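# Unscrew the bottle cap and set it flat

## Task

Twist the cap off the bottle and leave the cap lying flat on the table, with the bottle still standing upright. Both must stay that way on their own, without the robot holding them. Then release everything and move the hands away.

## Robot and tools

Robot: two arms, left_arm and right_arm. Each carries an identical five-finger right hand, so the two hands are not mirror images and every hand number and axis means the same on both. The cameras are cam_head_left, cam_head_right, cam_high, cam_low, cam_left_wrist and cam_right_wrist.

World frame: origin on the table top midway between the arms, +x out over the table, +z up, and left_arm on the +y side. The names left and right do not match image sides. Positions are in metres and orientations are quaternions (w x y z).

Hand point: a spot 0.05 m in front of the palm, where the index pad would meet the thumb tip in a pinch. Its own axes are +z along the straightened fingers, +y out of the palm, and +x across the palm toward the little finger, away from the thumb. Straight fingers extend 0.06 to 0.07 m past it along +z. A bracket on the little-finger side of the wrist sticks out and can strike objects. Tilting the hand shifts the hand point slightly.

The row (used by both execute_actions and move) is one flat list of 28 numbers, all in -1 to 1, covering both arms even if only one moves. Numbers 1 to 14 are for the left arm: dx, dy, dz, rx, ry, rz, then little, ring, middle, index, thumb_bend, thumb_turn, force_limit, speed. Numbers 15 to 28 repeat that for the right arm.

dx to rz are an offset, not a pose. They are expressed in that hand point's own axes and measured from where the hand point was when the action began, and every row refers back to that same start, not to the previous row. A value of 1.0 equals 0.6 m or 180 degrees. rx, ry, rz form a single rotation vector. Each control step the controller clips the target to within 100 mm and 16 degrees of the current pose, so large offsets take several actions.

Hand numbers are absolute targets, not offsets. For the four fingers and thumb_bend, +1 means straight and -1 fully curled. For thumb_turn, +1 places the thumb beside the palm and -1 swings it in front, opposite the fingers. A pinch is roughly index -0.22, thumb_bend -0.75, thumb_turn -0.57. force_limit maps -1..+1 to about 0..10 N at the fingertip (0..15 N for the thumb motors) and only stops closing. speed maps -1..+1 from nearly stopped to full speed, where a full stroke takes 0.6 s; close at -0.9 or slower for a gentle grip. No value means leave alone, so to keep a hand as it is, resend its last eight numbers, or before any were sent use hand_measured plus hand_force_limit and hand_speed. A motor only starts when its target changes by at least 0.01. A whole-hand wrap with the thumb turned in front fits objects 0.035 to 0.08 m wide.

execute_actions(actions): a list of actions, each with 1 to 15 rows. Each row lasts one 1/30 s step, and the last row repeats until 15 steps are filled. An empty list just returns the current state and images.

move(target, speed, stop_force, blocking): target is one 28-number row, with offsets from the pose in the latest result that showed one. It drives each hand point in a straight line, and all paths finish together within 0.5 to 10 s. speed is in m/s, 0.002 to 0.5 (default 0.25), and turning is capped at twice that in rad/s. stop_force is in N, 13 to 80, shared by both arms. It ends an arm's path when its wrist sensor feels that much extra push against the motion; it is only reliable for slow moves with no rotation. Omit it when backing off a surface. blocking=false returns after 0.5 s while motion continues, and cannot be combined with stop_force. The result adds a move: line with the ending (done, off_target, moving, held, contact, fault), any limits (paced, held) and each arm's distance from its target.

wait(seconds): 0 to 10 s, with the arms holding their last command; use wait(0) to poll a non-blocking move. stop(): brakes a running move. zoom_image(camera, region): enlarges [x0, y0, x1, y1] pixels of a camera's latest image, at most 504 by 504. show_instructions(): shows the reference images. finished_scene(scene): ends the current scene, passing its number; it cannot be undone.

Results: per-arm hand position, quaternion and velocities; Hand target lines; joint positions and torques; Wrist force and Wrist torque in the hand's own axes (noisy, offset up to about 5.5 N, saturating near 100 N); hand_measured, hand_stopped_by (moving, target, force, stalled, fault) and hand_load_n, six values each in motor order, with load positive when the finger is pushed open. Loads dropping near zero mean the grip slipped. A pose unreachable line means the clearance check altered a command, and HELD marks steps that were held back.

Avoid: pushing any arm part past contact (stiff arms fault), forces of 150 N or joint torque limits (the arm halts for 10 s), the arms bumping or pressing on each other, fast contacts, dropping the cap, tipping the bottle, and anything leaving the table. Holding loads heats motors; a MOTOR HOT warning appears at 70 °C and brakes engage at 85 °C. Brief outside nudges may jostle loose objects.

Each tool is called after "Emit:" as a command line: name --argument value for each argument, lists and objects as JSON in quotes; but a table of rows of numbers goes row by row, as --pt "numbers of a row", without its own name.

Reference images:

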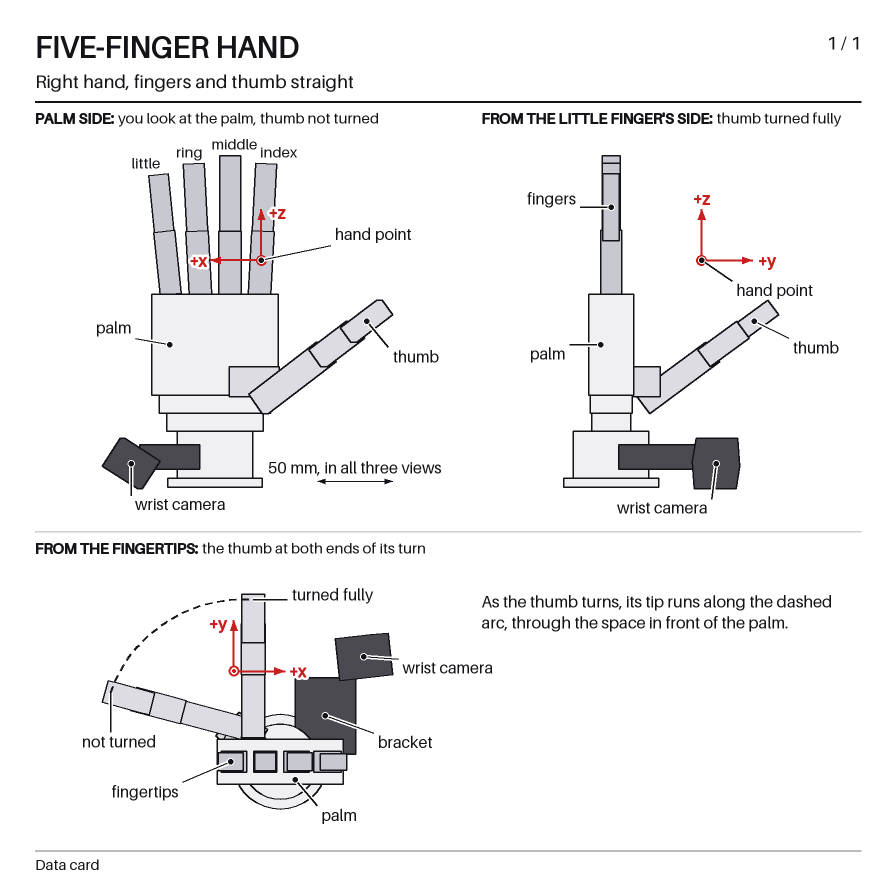

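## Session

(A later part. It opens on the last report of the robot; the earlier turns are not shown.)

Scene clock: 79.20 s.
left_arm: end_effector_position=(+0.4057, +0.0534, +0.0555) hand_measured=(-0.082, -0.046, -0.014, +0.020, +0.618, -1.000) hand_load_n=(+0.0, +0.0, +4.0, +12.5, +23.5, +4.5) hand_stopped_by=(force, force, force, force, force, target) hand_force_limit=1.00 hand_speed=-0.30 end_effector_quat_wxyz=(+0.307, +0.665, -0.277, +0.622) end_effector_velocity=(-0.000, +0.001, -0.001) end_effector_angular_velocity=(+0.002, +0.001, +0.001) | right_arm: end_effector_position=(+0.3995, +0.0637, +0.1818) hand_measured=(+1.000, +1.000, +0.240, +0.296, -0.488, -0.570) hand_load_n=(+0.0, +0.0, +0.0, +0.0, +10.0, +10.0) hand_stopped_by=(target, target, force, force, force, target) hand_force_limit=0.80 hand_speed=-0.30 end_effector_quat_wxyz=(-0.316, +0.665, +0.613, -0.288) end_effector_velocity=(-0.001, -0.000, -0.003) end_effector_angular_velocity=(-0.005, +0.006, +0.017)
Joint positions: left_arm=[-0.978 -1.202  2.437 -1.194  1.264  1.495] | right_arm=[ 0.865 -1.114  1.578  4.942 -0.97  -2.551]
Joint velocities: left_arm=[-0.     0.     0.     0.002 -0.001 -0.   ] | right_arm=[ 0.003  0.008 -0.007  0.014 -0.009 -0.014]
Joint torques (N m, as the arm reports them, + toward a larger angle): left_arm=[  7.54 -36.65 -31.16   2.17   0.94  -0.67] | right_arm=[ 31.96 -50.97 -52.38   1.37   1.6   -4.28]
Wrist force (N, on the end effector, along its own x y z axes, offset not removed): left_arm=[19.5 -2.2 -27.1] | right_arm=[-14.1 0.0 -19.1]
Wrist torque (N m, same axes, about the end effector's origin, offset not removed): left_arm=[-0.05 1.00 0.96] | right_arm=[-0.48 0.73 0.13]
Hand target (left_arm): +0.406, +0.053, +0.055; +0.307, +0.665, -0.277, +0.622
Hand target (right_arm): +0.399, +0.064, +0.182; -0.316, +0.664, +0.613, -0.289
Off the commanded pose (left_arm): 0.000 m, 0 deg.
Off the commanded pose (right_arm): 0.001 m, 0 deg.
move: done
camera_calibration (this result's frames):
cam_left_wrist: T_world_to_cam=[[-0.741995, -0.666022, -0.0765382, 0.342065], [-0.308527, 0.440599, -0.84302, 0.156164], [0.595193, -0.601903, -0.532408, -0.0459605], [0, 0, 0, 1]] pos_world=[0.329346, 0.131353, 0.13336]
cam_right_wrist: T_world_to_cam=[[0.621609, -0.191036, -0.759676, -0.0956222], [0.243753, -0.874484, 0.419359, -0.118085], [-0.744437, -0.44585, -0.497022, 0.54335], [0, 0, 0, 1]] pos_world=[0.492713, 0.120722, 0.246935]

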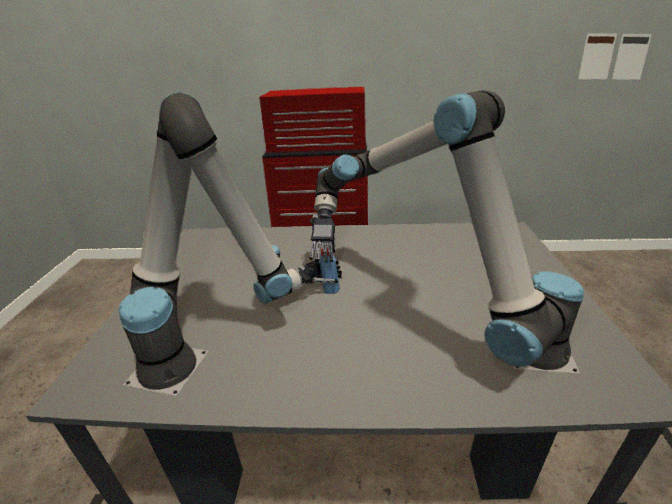

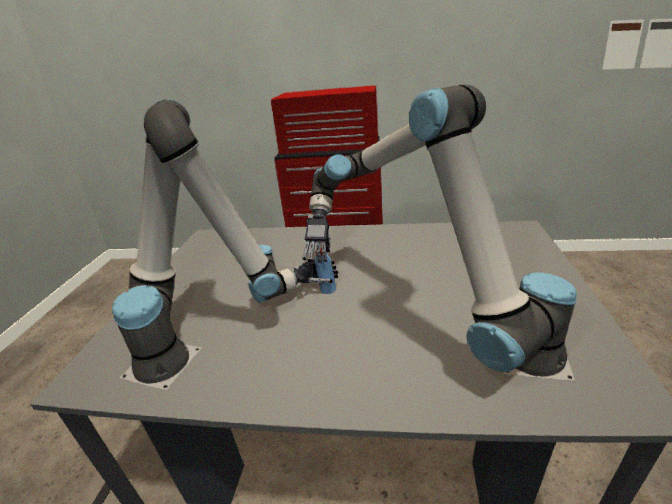

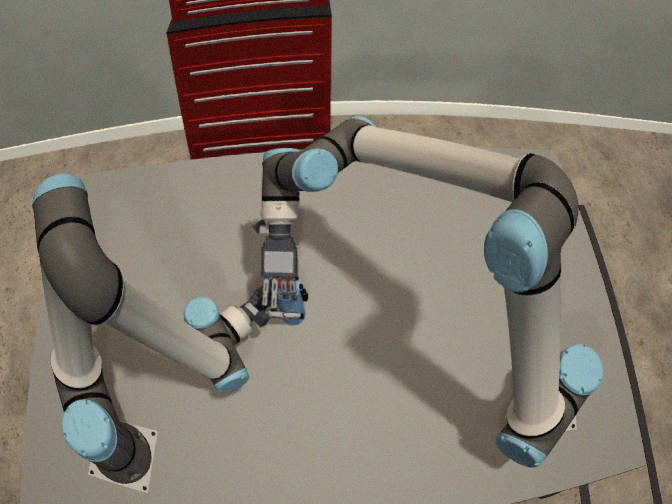

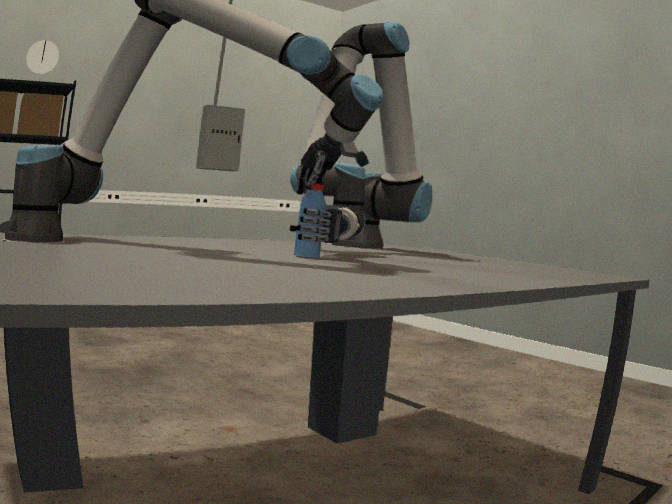

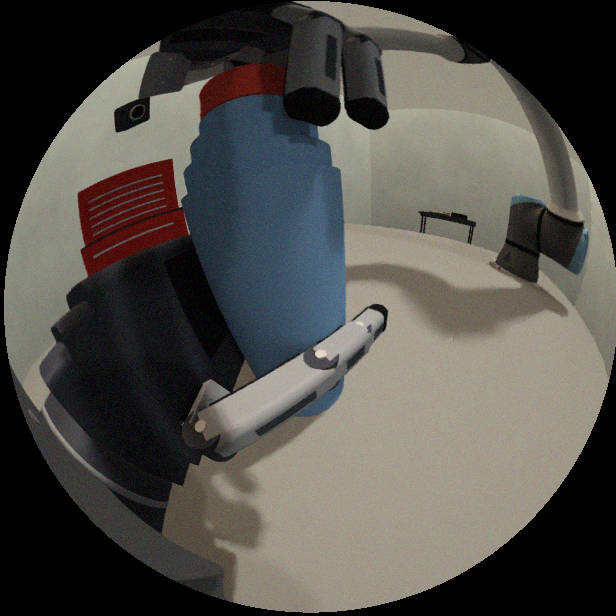

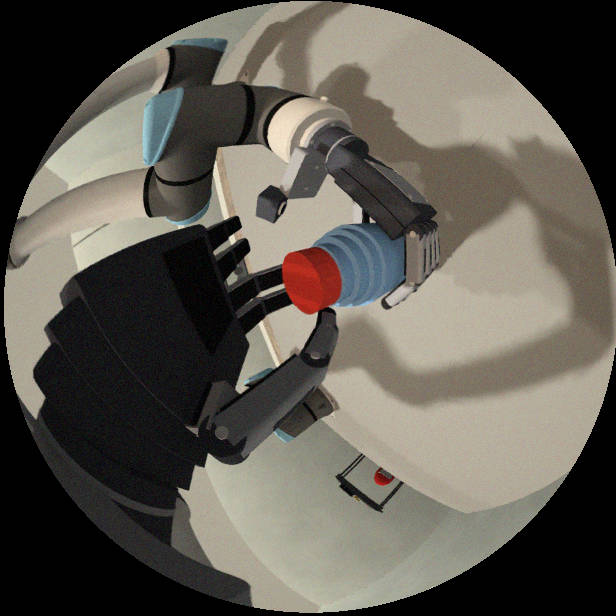

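Emit:
move --target '[0,0,0,0,0,0,0.4,0.4,0.4,0.4,0.9,-1,1,-0.3, 0,-0.03,-0.02,0,0,0,1,1,0.8,0.8,0.2,-0.57,0.8,0.3]' --speed 0.05

Emit:
move --target '[0,0,0,0,0,0,-1,-1,-1,-1,-1,-1,1,-0.3, 0,0,0,0,0.45,0.33,1,1,0.8,0.8,0.2,-0.57,0.8,0.3]' --speed 0.3

Emit:
move --target '[0,0,0,0,0,0,-1,-1,-1,-1,-1,-1,1,-0.3, 0,0.022,0.014,0,0,0,1,1,0.8,0.8,-0.3,-0.57,0.8,0.3]' --speed 0.05

Emit:
move --target '[0,0,0,0,0,0,-1,-1,-1,-1,-1,-1,1,-0.3, 0,0,0,0,0,0,1,1,-0.6,-0.6,-0.8,-0.57,0.8,-0.3]'

Scene clock: 80.60 s.
left_arm: end_effector_position=(+0.4057, +0.0534, +0.0555) hand_measured=(+0.400, +0.400, +0.400, +0.400, +0.900, -1.000) hand_load_n=(+0.0, +0.0, +0.0, +0.0, +0.0, +0.0) hand_stopped_by=(target, target, target, target, target, target) hand_force_limit=1.00 hand_speed=-0.30 end_effector_quat_wxyz=(+0.307, +0.665, -0.277, +0.622) end_effector_velocity=(+0.000, -0.000, -0.000) end_effector_angular_velocity=(+0.000, +0.000, +0.000) | right_arm: end_effector_position=(+0.3973, +0.0637, +0.2030) hand_measured=(+1.000, +1.000, +0.800, +0.800, +0.200, -0.570) hand_load_n=(+0.0, +0.0, +0.0, +0.0, +0.0, +0.0) hand_stopped_by=(target, target, target, target, target, target) hand_force_limit=0.80 hand_speed=0.30 end_effector_quat_wxyz=(-0.316, +0.665, +0.613, -0.288) end_effector_velocity=(-0.000, +0.000, +0.003) end_effector_angular_velocity=(+0.000, -0.001, +0.000)
Joint positions: left_arm=[-0.978 -1.202  2.437 -1.194  1.264  1.495] | right_arm=[ 0.866 -1.13   1.562  4.974 -0.969 -2.549]
Joint velocities: left_arm=[ 0.     0.001 -0.001  0.    -0.     0.   ] | right_arm=[ 0.    -0.002 -0.003  0.005 -0.     0.   ]
Joint torques (N m, as the arm reports them, + toward a larger angle): left_arm=[  8.65 -44.7   -7.87  -3.18   0.28  -0.62] | right_arm=[ 19.15 -85.77 -56.51   1.63   4.3    3.32]
Wrist force (N, on the end effector, along its own x y z axes, offset not removed): left_arm=[-1.2 -1.2 -2.3] | right_arm=[-5.9 -0.5 2.0]
Wrist torque (N m, same axes, about the end effector's origin, offset not removed): left_arm=[-0.28 0.27 -0.07] | right_arm=[-0.33 1.14 -0.31]
Hand target (left_arm): +0.406, +0.053, +0.055; +0.307, +0.665, -0.277, +0.622
Hand target (right_arm): +0.397, +0.064, +0.203; -0.316, +0.665, +0.613, -0.288
Off the commanded pose (left_arm): 0.000 m, 0 deg.
Off the commanded pose (right_arm): 0.000 m, 0 deg.
move: done
camera_calibration (this result's frames):
cam_left_wrist: T_world_to_cam=[[-0.741993, -0.666026, -0.0765208, 0.342043], [-0.308509, 0.440556, -0.843049, 0.156218], [0.595205, -0.601929, -0.532365, -0.0460087], [0, 0, 0, 1]] pos_world=[0.329373, 0.131293, 0.133379]
cam_right_wrist: T_world_to_cam=[[0.621618, -0.191022, -0.759672, -0.0782028], [0.243776, -0.874475, 0.419364, -0.126417], [-0.744422, -0.445875, -0.497022, 0.552307], [0, 0, 0, 1]] pos_world=[0.49058, 0.120773, 0.268115]

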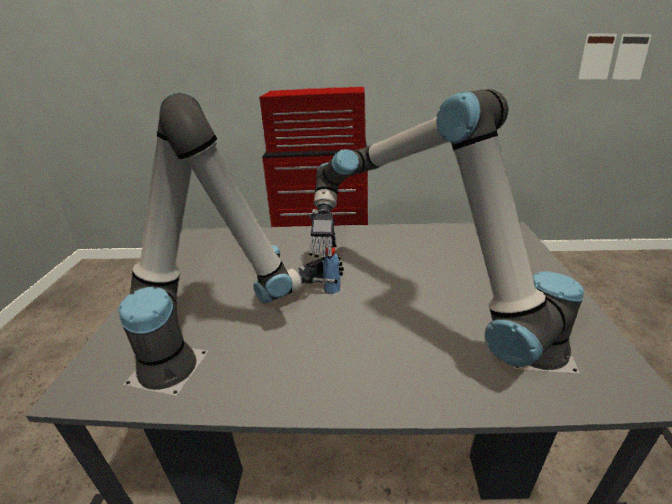

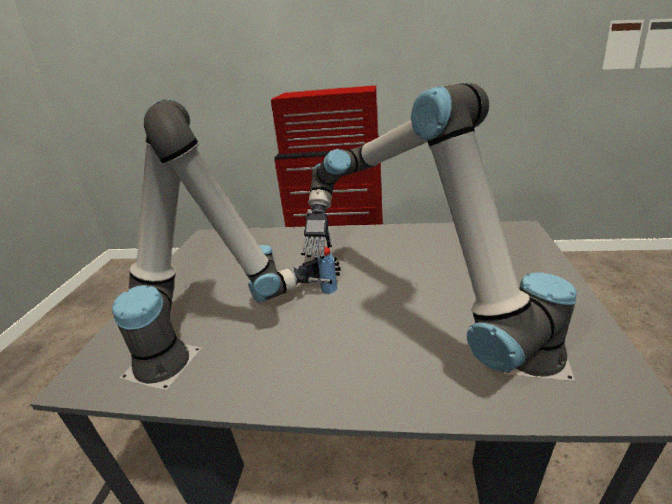

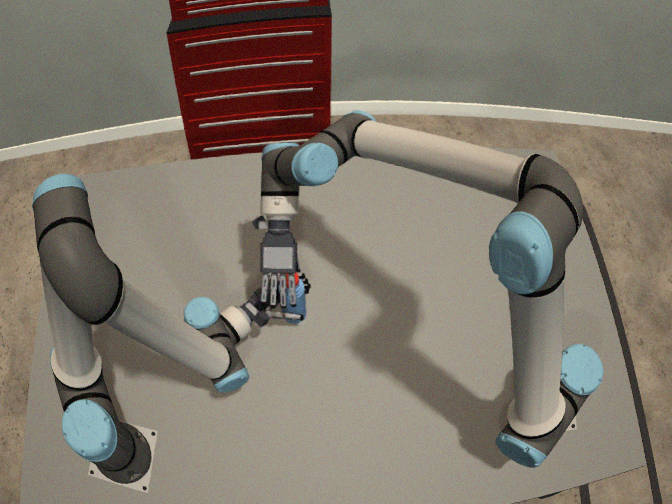

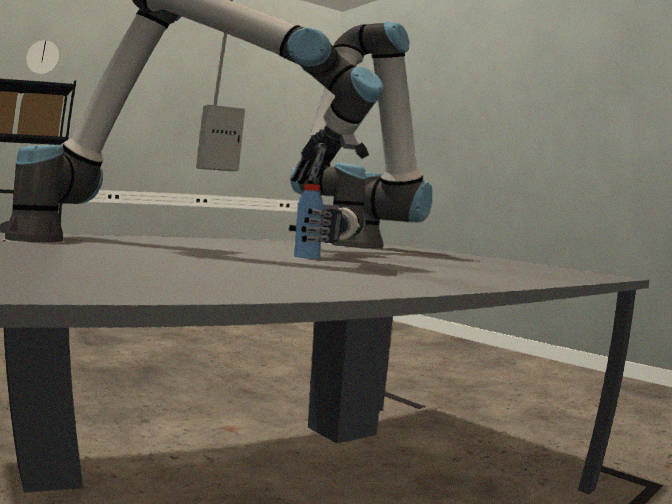

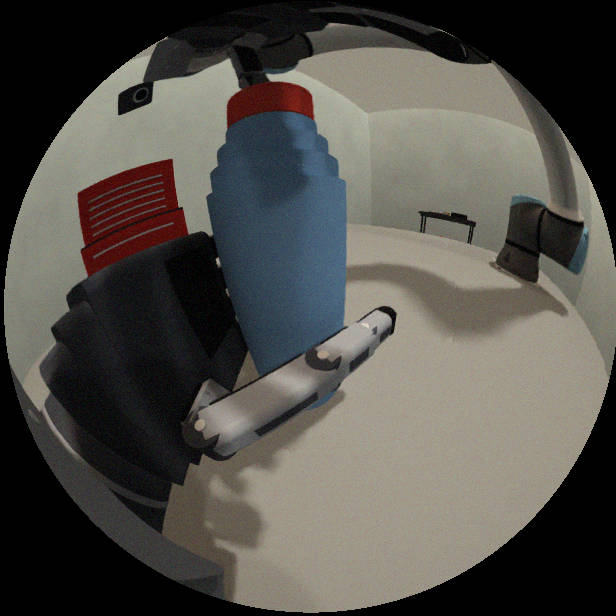

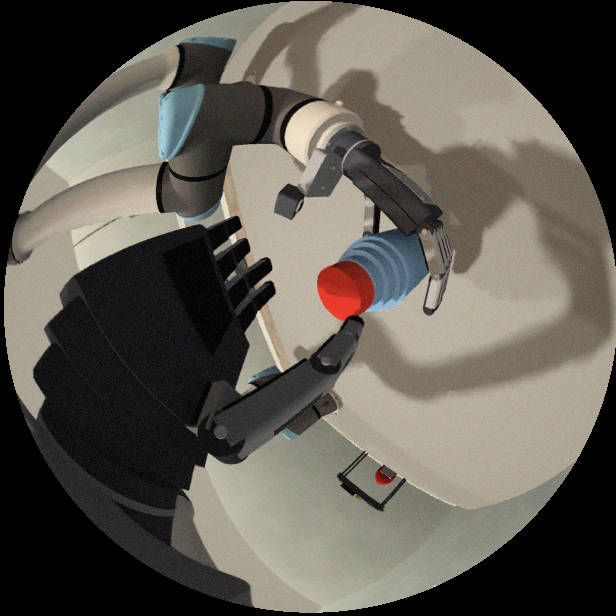

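Scene clock: 84.13 s.
left_arm: end_effector_position=(+0.4057, +0.0534, +0.0555) hand_measured=(-0.048, -0.012, +0.024, +0.060, +0.694, -1.000) hand_load_n=(+12.5, +9.0, +5.0, +4.0, +20.5, +3.5) hand_stopped_by=(force, force, force, force, force, target) hand_force_limit=1.00 hand_speed=-0.30 end_effector_quat_wxyz=(+0.307, +0.665, -0.277, +0.622) end_effector_velocity=(-0.000, -0.000, -0.000) end_effector_angular_velocity=(+0.001, +0.000, -0.000) | right_arm: end_effector_position=(+0.3976, +0.0640, +0.2027) hand_measured=(+1.000, +1.000, +0.800, +0.800, +0.200, -0.570) hand_load_n=(+0.0, +0.0, +0.0, +0.0, +0.0, +0.0) hand_stopped_by=(target, target, target, target, target, target) hand_force_limit=0.80 hand_speed=0.30 end_effector_quat_wxyz=(-0.451, +0.882, -0.105, +0.083) end_effector_velocity=(+0.000, +0.000, -0.000) end_effector_angular_velocity=(+0.000, -0.002, -0.017)
Joint positions: left_arm=[-0.978 -1.202  2.437 -1.194  1.264  1.495] | right_arm=[ 0.843 -1.297  2.216  2.919 -1.123 -0.411]
Joint velocities: left_arm=[ 0.     0.001 -0.     0.001  0.    -0.   ] | right_arm=[ 0.005  0.001  0.002 -0.01  -0.017  0.014]
Joint torques (N m, as the arm reports them, + toward a larger angle): left_arm=[  7.99 -42.22 -11.21   2.66   0.48  -0.56] | right_arm=[ 17.38 -36.39 -18.06  -6.67  -2.88   3.41]
Wrist force (N, on the end effector, along its own x y z axes, offset not removed): left_arm=[12.1 -0.1 -4.6] | right_arm=[4.2 -1.4 -1.6]
Wrist torque (N m, same axes, about the end effector's origin, offset not removed): left_arm=[0.06 -0.39 -0.03] | right_arm=[-0.39 -0.42 0.16]
Hand target (left_arm): +0.406, +0.053, +0.056; +0.307, +0.665, -0.277, +0.622
Hand target (right_arm): +0.398, +0.064, +0.203; -0.451, +0.882, -0.106, +0.084
Off the commanded pose (left_arm): 0.000 m, 0 deg.
Off the commanded pose (right_arm): 0.000 m, 0 deg.
move: done
camera_calibration (this result's frames):
cam_left_wrist: T_world_to_cam=[[-0.741993, -0.666026, -0.0765222, 0.342044], [-0.30851, 0.44056, -0.843047, 0.156215], [0.595204, -0.601927, -0.532368, -0.0460068], [0, 0, 0, 1]] pos_world=[0.329372, 0.131295, 0.133378]
cam_right_wrist: T_world_to_cam=[[-0.248828, -0.535052, -0.807344, 0.299293], [-0.928528, -0.105354, 0.355999, 0.303625], [-0.275535, 0.838224, -0.470596, 0.278538], [0, 0, 0, 1]] pos_world=[0.433143, -0.0413517, 0.264621]

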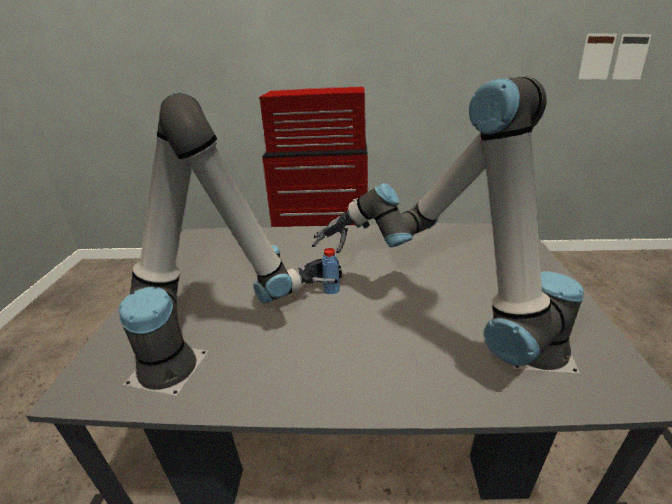

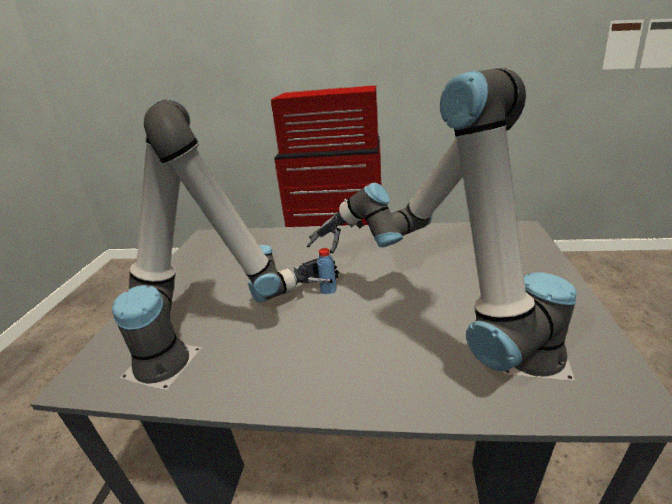

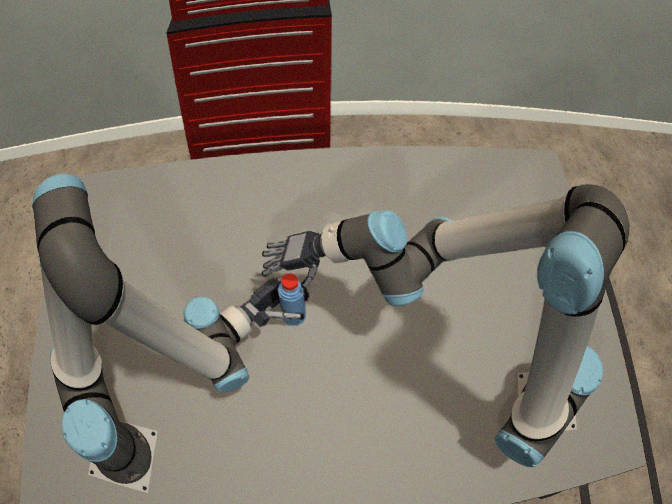

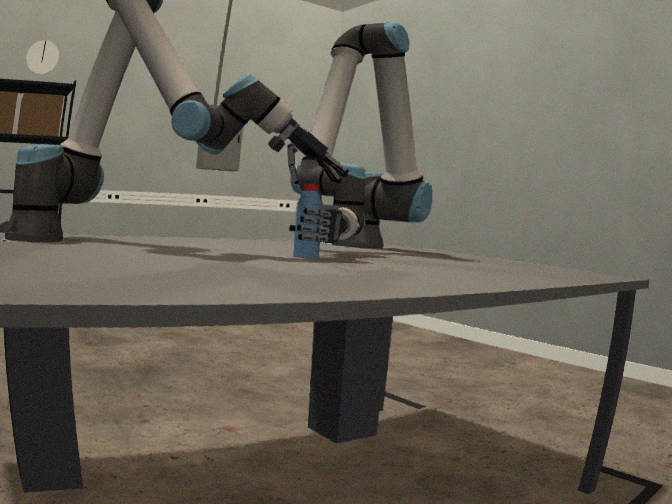

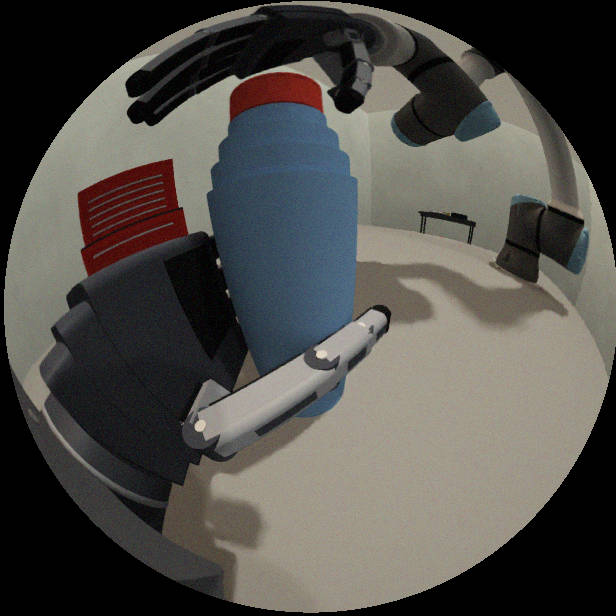

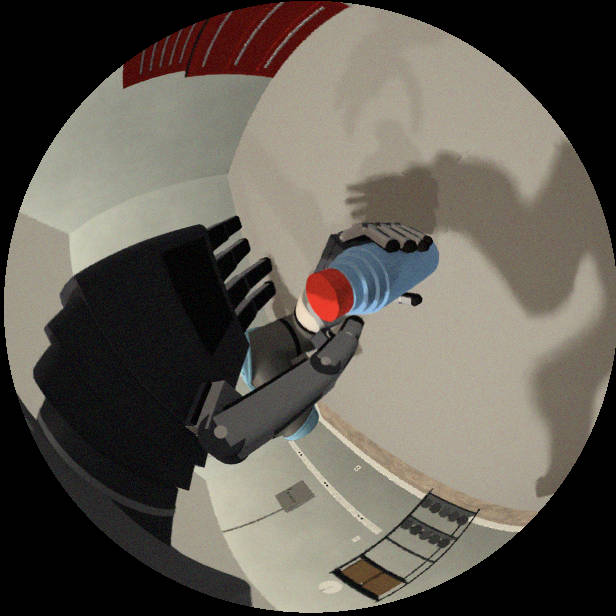

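Scene clock: 84.97 s.
left_arm: end_effector_position=(+0.4057, +0.0534, +0.0555) hand_measured=(-0.048, -0.012, +0.024, +0.060, +0.694, -1.000) hand_load_n=(+12.5, +9.0, +5.0, +4.0, +20.0, +3.5) hand_stopped_by=(force, force, force, force, force, target) hand_force_limit=1.00 hand_speed=-0.30 end_effector_quat_wxyz=(+0.307, +0.665, -0.277, +0.622) end_effector_velocity=(-0.000, +0.000, -0.000) end_effector_angular_velocity=(+0.000, +0.000, -0.000) | right_arm: end_effector_position=(+0.3982, +0.0630, +0.1874) hand_measured=(+1.000, +1.000, +0.800, +0.800, -0.298, -0.570) hand_load_n=(+0.0, +0.0, +0.0, +0.0, +0.5, +0.0) hand_stopped_by=(target, target, target, target, target, target) hand_force_limit=0.80 hand_speed=0.30 end_effector_quat_wxyz=(-0.451, +0.882, -0.105, +0.083) end_effector_velocity=(+0.001, +0.000, -0.000) end_effector_angular_velocity=(+0.003, -0.003, -0.000)
Joint positions: left_arm=[-0.978 -1.202  2.437 -1.194  1.264  1.495] | right_arm=[ 0.841 -1.272  2.224  2.887 -1.122 -0.412]
Joint velocities: left_arm=[-0.  0.  0. -0.  0. -0.] | right_arm=[-0.001  0.002  0.001 -0.006  0.    -0.   ]
Joint torques (N m, as the arm reports them, + toward a larger angle): left_arm=[  8.93 -44.33 -11.94   2.61   0.39  -0.78] | right_arm=[-15.37 -35.77 -16.09  -6.77   3.75  -3.93]
Wrist force (N, on the end effector, along its own x y z axes, offset not removed): left_arm=[11.3 -2.2 -5.1] | right_arm=[1.3 1.2 -1.9]
Wrist torque (N m, same axes, about the end effector's origin, offset not removed): left_arm=[-0.10 -0.27 -0.21] | right_arm=[0.16 -0.09 0.27]
Hand target (left_arm): +0.406, +0.053, +0.056; +0.307, +0.665, -0.277, +0.622
Hand target (right_arm): +0.398, +0.063, +0.187; -0.451, +0.882, -0.105, +0.083
Off the commanded pose (left_arm): 0.000 m, 0 deg.
Off the commanded pose (right_arm): 0.000 m, 0 deg.
move: done
camera_calibration (this result's frames):
cam_left_wrist: T_world_to_cam=[[-0.741993, -0.666026, -0.0765243, 0.342044], [-0.308512, 0.440565, -0.843044, 0.156213], [0.595202, -0.601924, -0.532373, -0.0460063], [0, 0, 0, 1]] pos_world=[0.329371, 0.131296, 0.133377]
cam_right_wrist: T_world_to_cam=[[-0.24883, -0.535077, -0.807326, 0.286577], [-0.928524, -0.105354, 0.356011, 0.309495], [-0.275549, 0.838208, -0.470617, 0.272312], [0, 0, 0, 1]] pos_world=[0.433718, -0.0423072, 0.249332]

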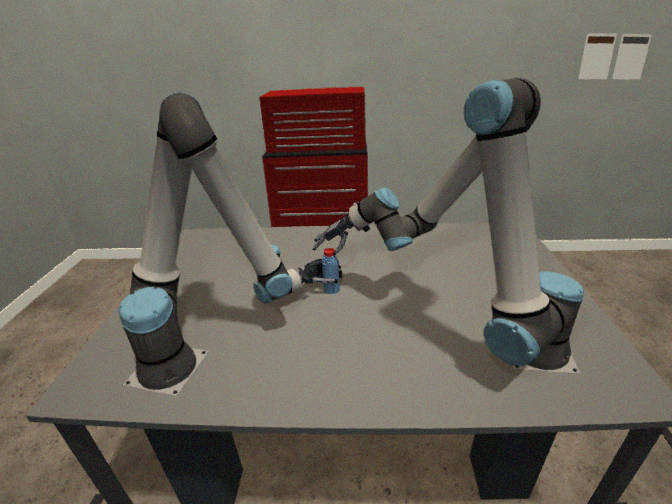

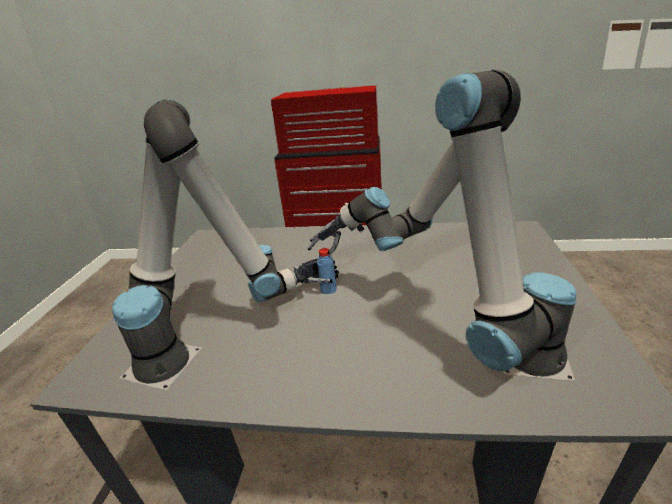

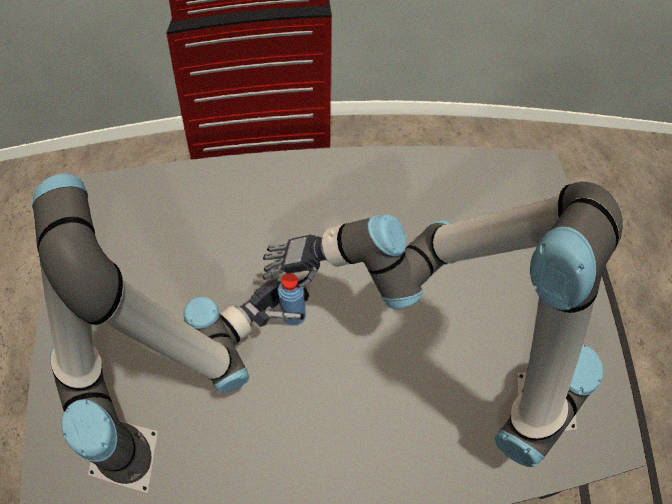

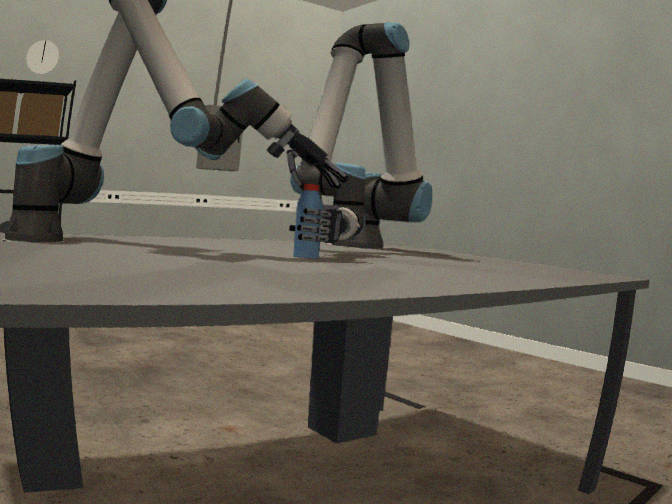

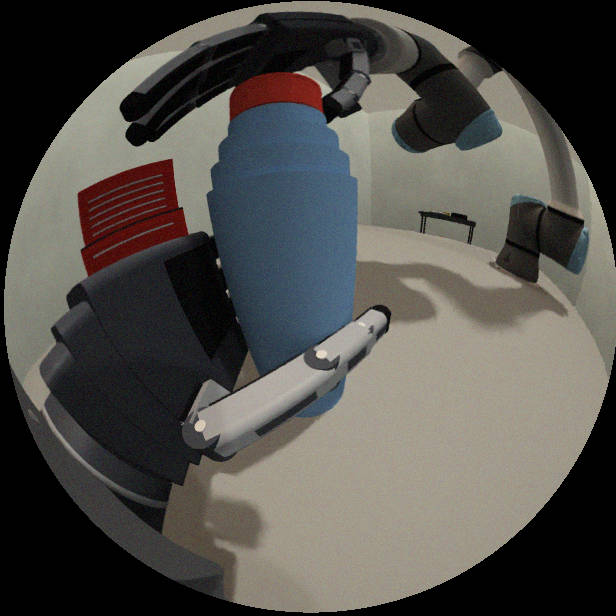

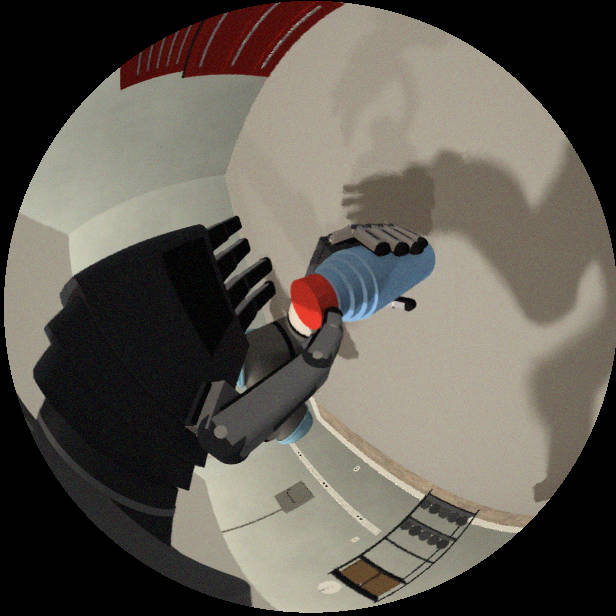

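Scene clock: 85.73 s.
left_arm: end_effector_position=(+0.4057, +0.0534, +0.0555) hand_measured=(-0.048, -0.012, +0.024, +0.060, +0.694, -1.000) hand_load_n=(+6.0, +5.5, +5.5, +6.5, +16.0, -2.0) hand_stopped_by=(force, force, force, force, force, target) hand_force_limit=1.00 hand_speed=-0.30 end_effector_quat_wxyz=(+0.307, +0.665, -0.277, +0.622) end_effector_velocity=(-0.000, +0.001, -0.001) end_effector_angular_velocity=(+0.001, +0.001, +0.000) | right_arm: end_effector_position=(+0.3982, +0.0630, +0.1874) hand_measured=(+1.000, +1.000, +0.234, +0.342, -0.586, -0.570) hand_load_n=(+0.0, +0.0, +11.5, +7.5, +17.0, +1.0) hand_stopped_by=(target, target, force, force, force, target) hand_force_limit=0.80 hand_speed=-0.30 end_effector_quat_wxyz=(-0.451, +0.882, -0.105, +0.083) end_effector_velocity=(+0.001, +0.001, +0.001) end_effector_angular_velocity=(+0.001, -0.001, -0.000)
Joint positions: left_arm=[-0.978 -1.202  2.437 -1.194  1.264  1.495] | right_arm=[ 0.841 -1.272  2.224  2.887 -1.122 -0.412]
Joint velocities: left_arm=[-0.     0.     0.001  0.    -0.    -0.   ] | right_arm=[-0.     0.    -0.002  0.    -0.    -0.   ]
Joint torques (N m, as the arm reports them, + toward a larger angle): left_arm=[  1.06 -39.02 -11.28   2.48   0.71  -0.77] | right_arm=[-10.99 -67.11 -32.95  -0.46   2.69  -3.56]
Wrist force (N, on the end effector, along its own x y z axes, offset not removed): left_arm=[10.1 5.7 1.0] | right_arm=[-2.2 -2.1 3.9]
Wrist torque (N m, same axes, about the end effector's origin, offset not removed): left_arm=[0.25 -0.67 0.45] | right_arm=[-0.28 0.26 -0.38]
Hand target (left_arm): +0.406, +0.053, +0.056; +0.307, +0.665, -0.277, +0.622
Hand target (right_arm): +0.398, +0.063, +0.187; -0.451, +0.882, -0.105, +0.083
Off the commanded pose (left_arm): 0.000 m, 0 deg.
Off the commanded pose (right_arm): 0.000 m, 0 deg.
move: done
camera_calibration (this result's frames):
cam_left_wrist: T_world_to_cam=[[-0.741976, -0.666045, -0.0765221, 0.342056], [-0.308521, 0.440552, -0.843047, 0.156223], [0.595219, -0.601912, -0.532368, -0.046012], [0, 0, 0, 1]] pos_world=[0.329383, 0.131305, 0.133383]
cam_right_wrist: T_world_to_cam=[[-0.248881, -0.535116, -0.807285, 0.286525], [-0.928501, -0.105339, 0.356076, 0.309458], [-0.275581, 0.838185, -0.470638, 0.272328], [0, 0, 0, 1]] pos_world=[0.433691, -0.0423393, 0.249285]

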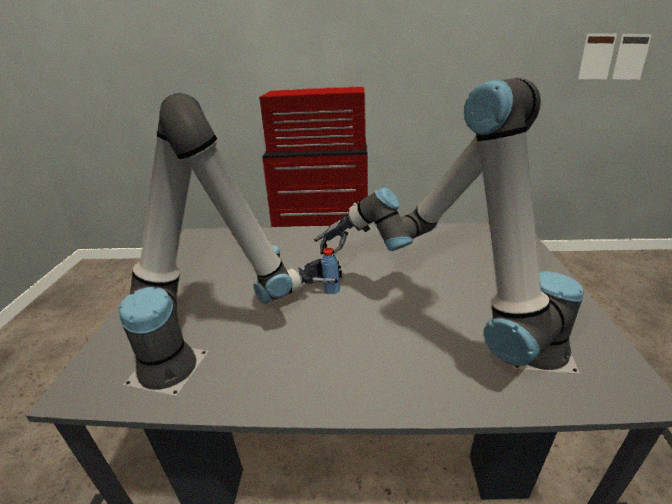

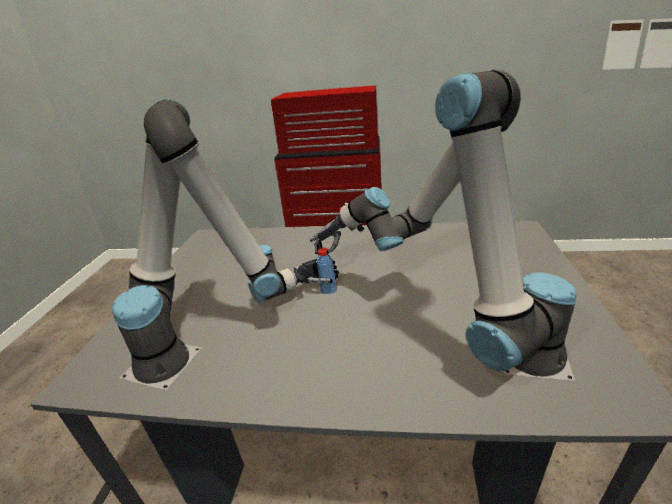

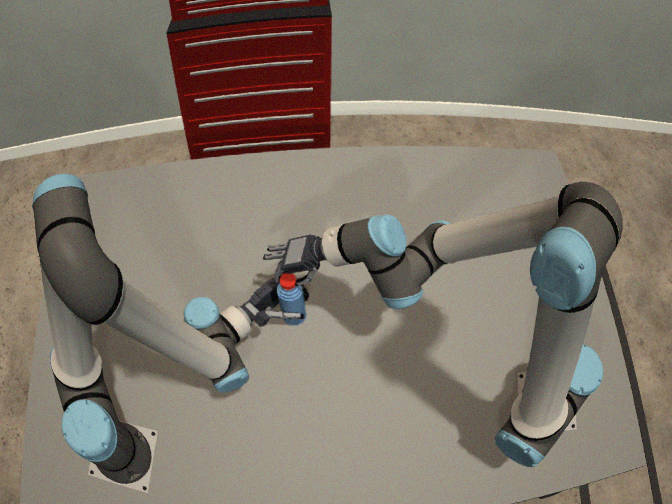

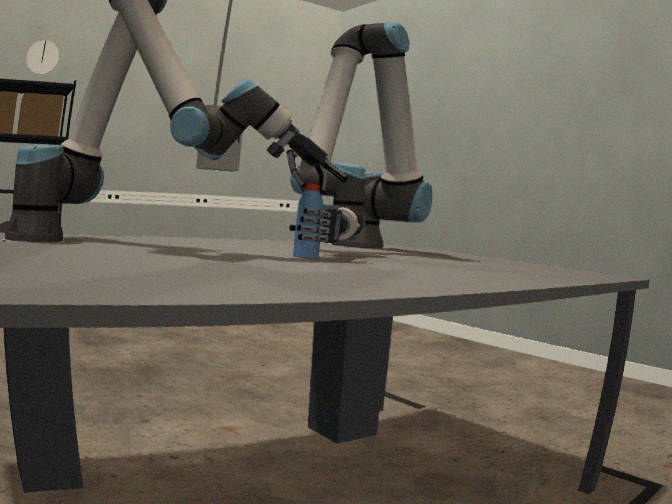

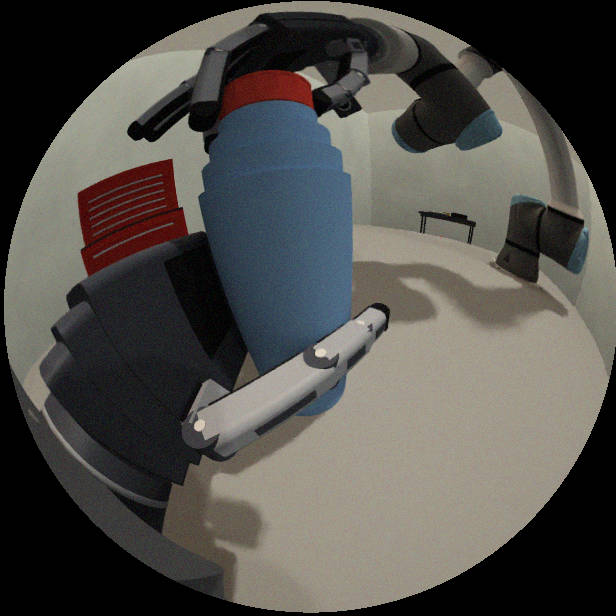

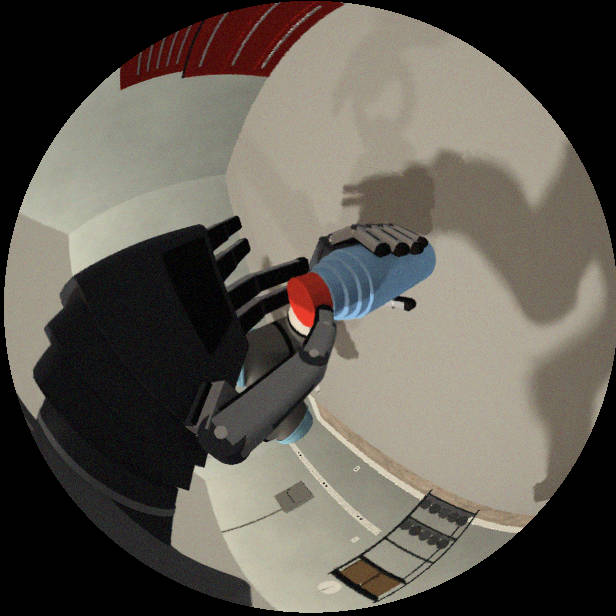

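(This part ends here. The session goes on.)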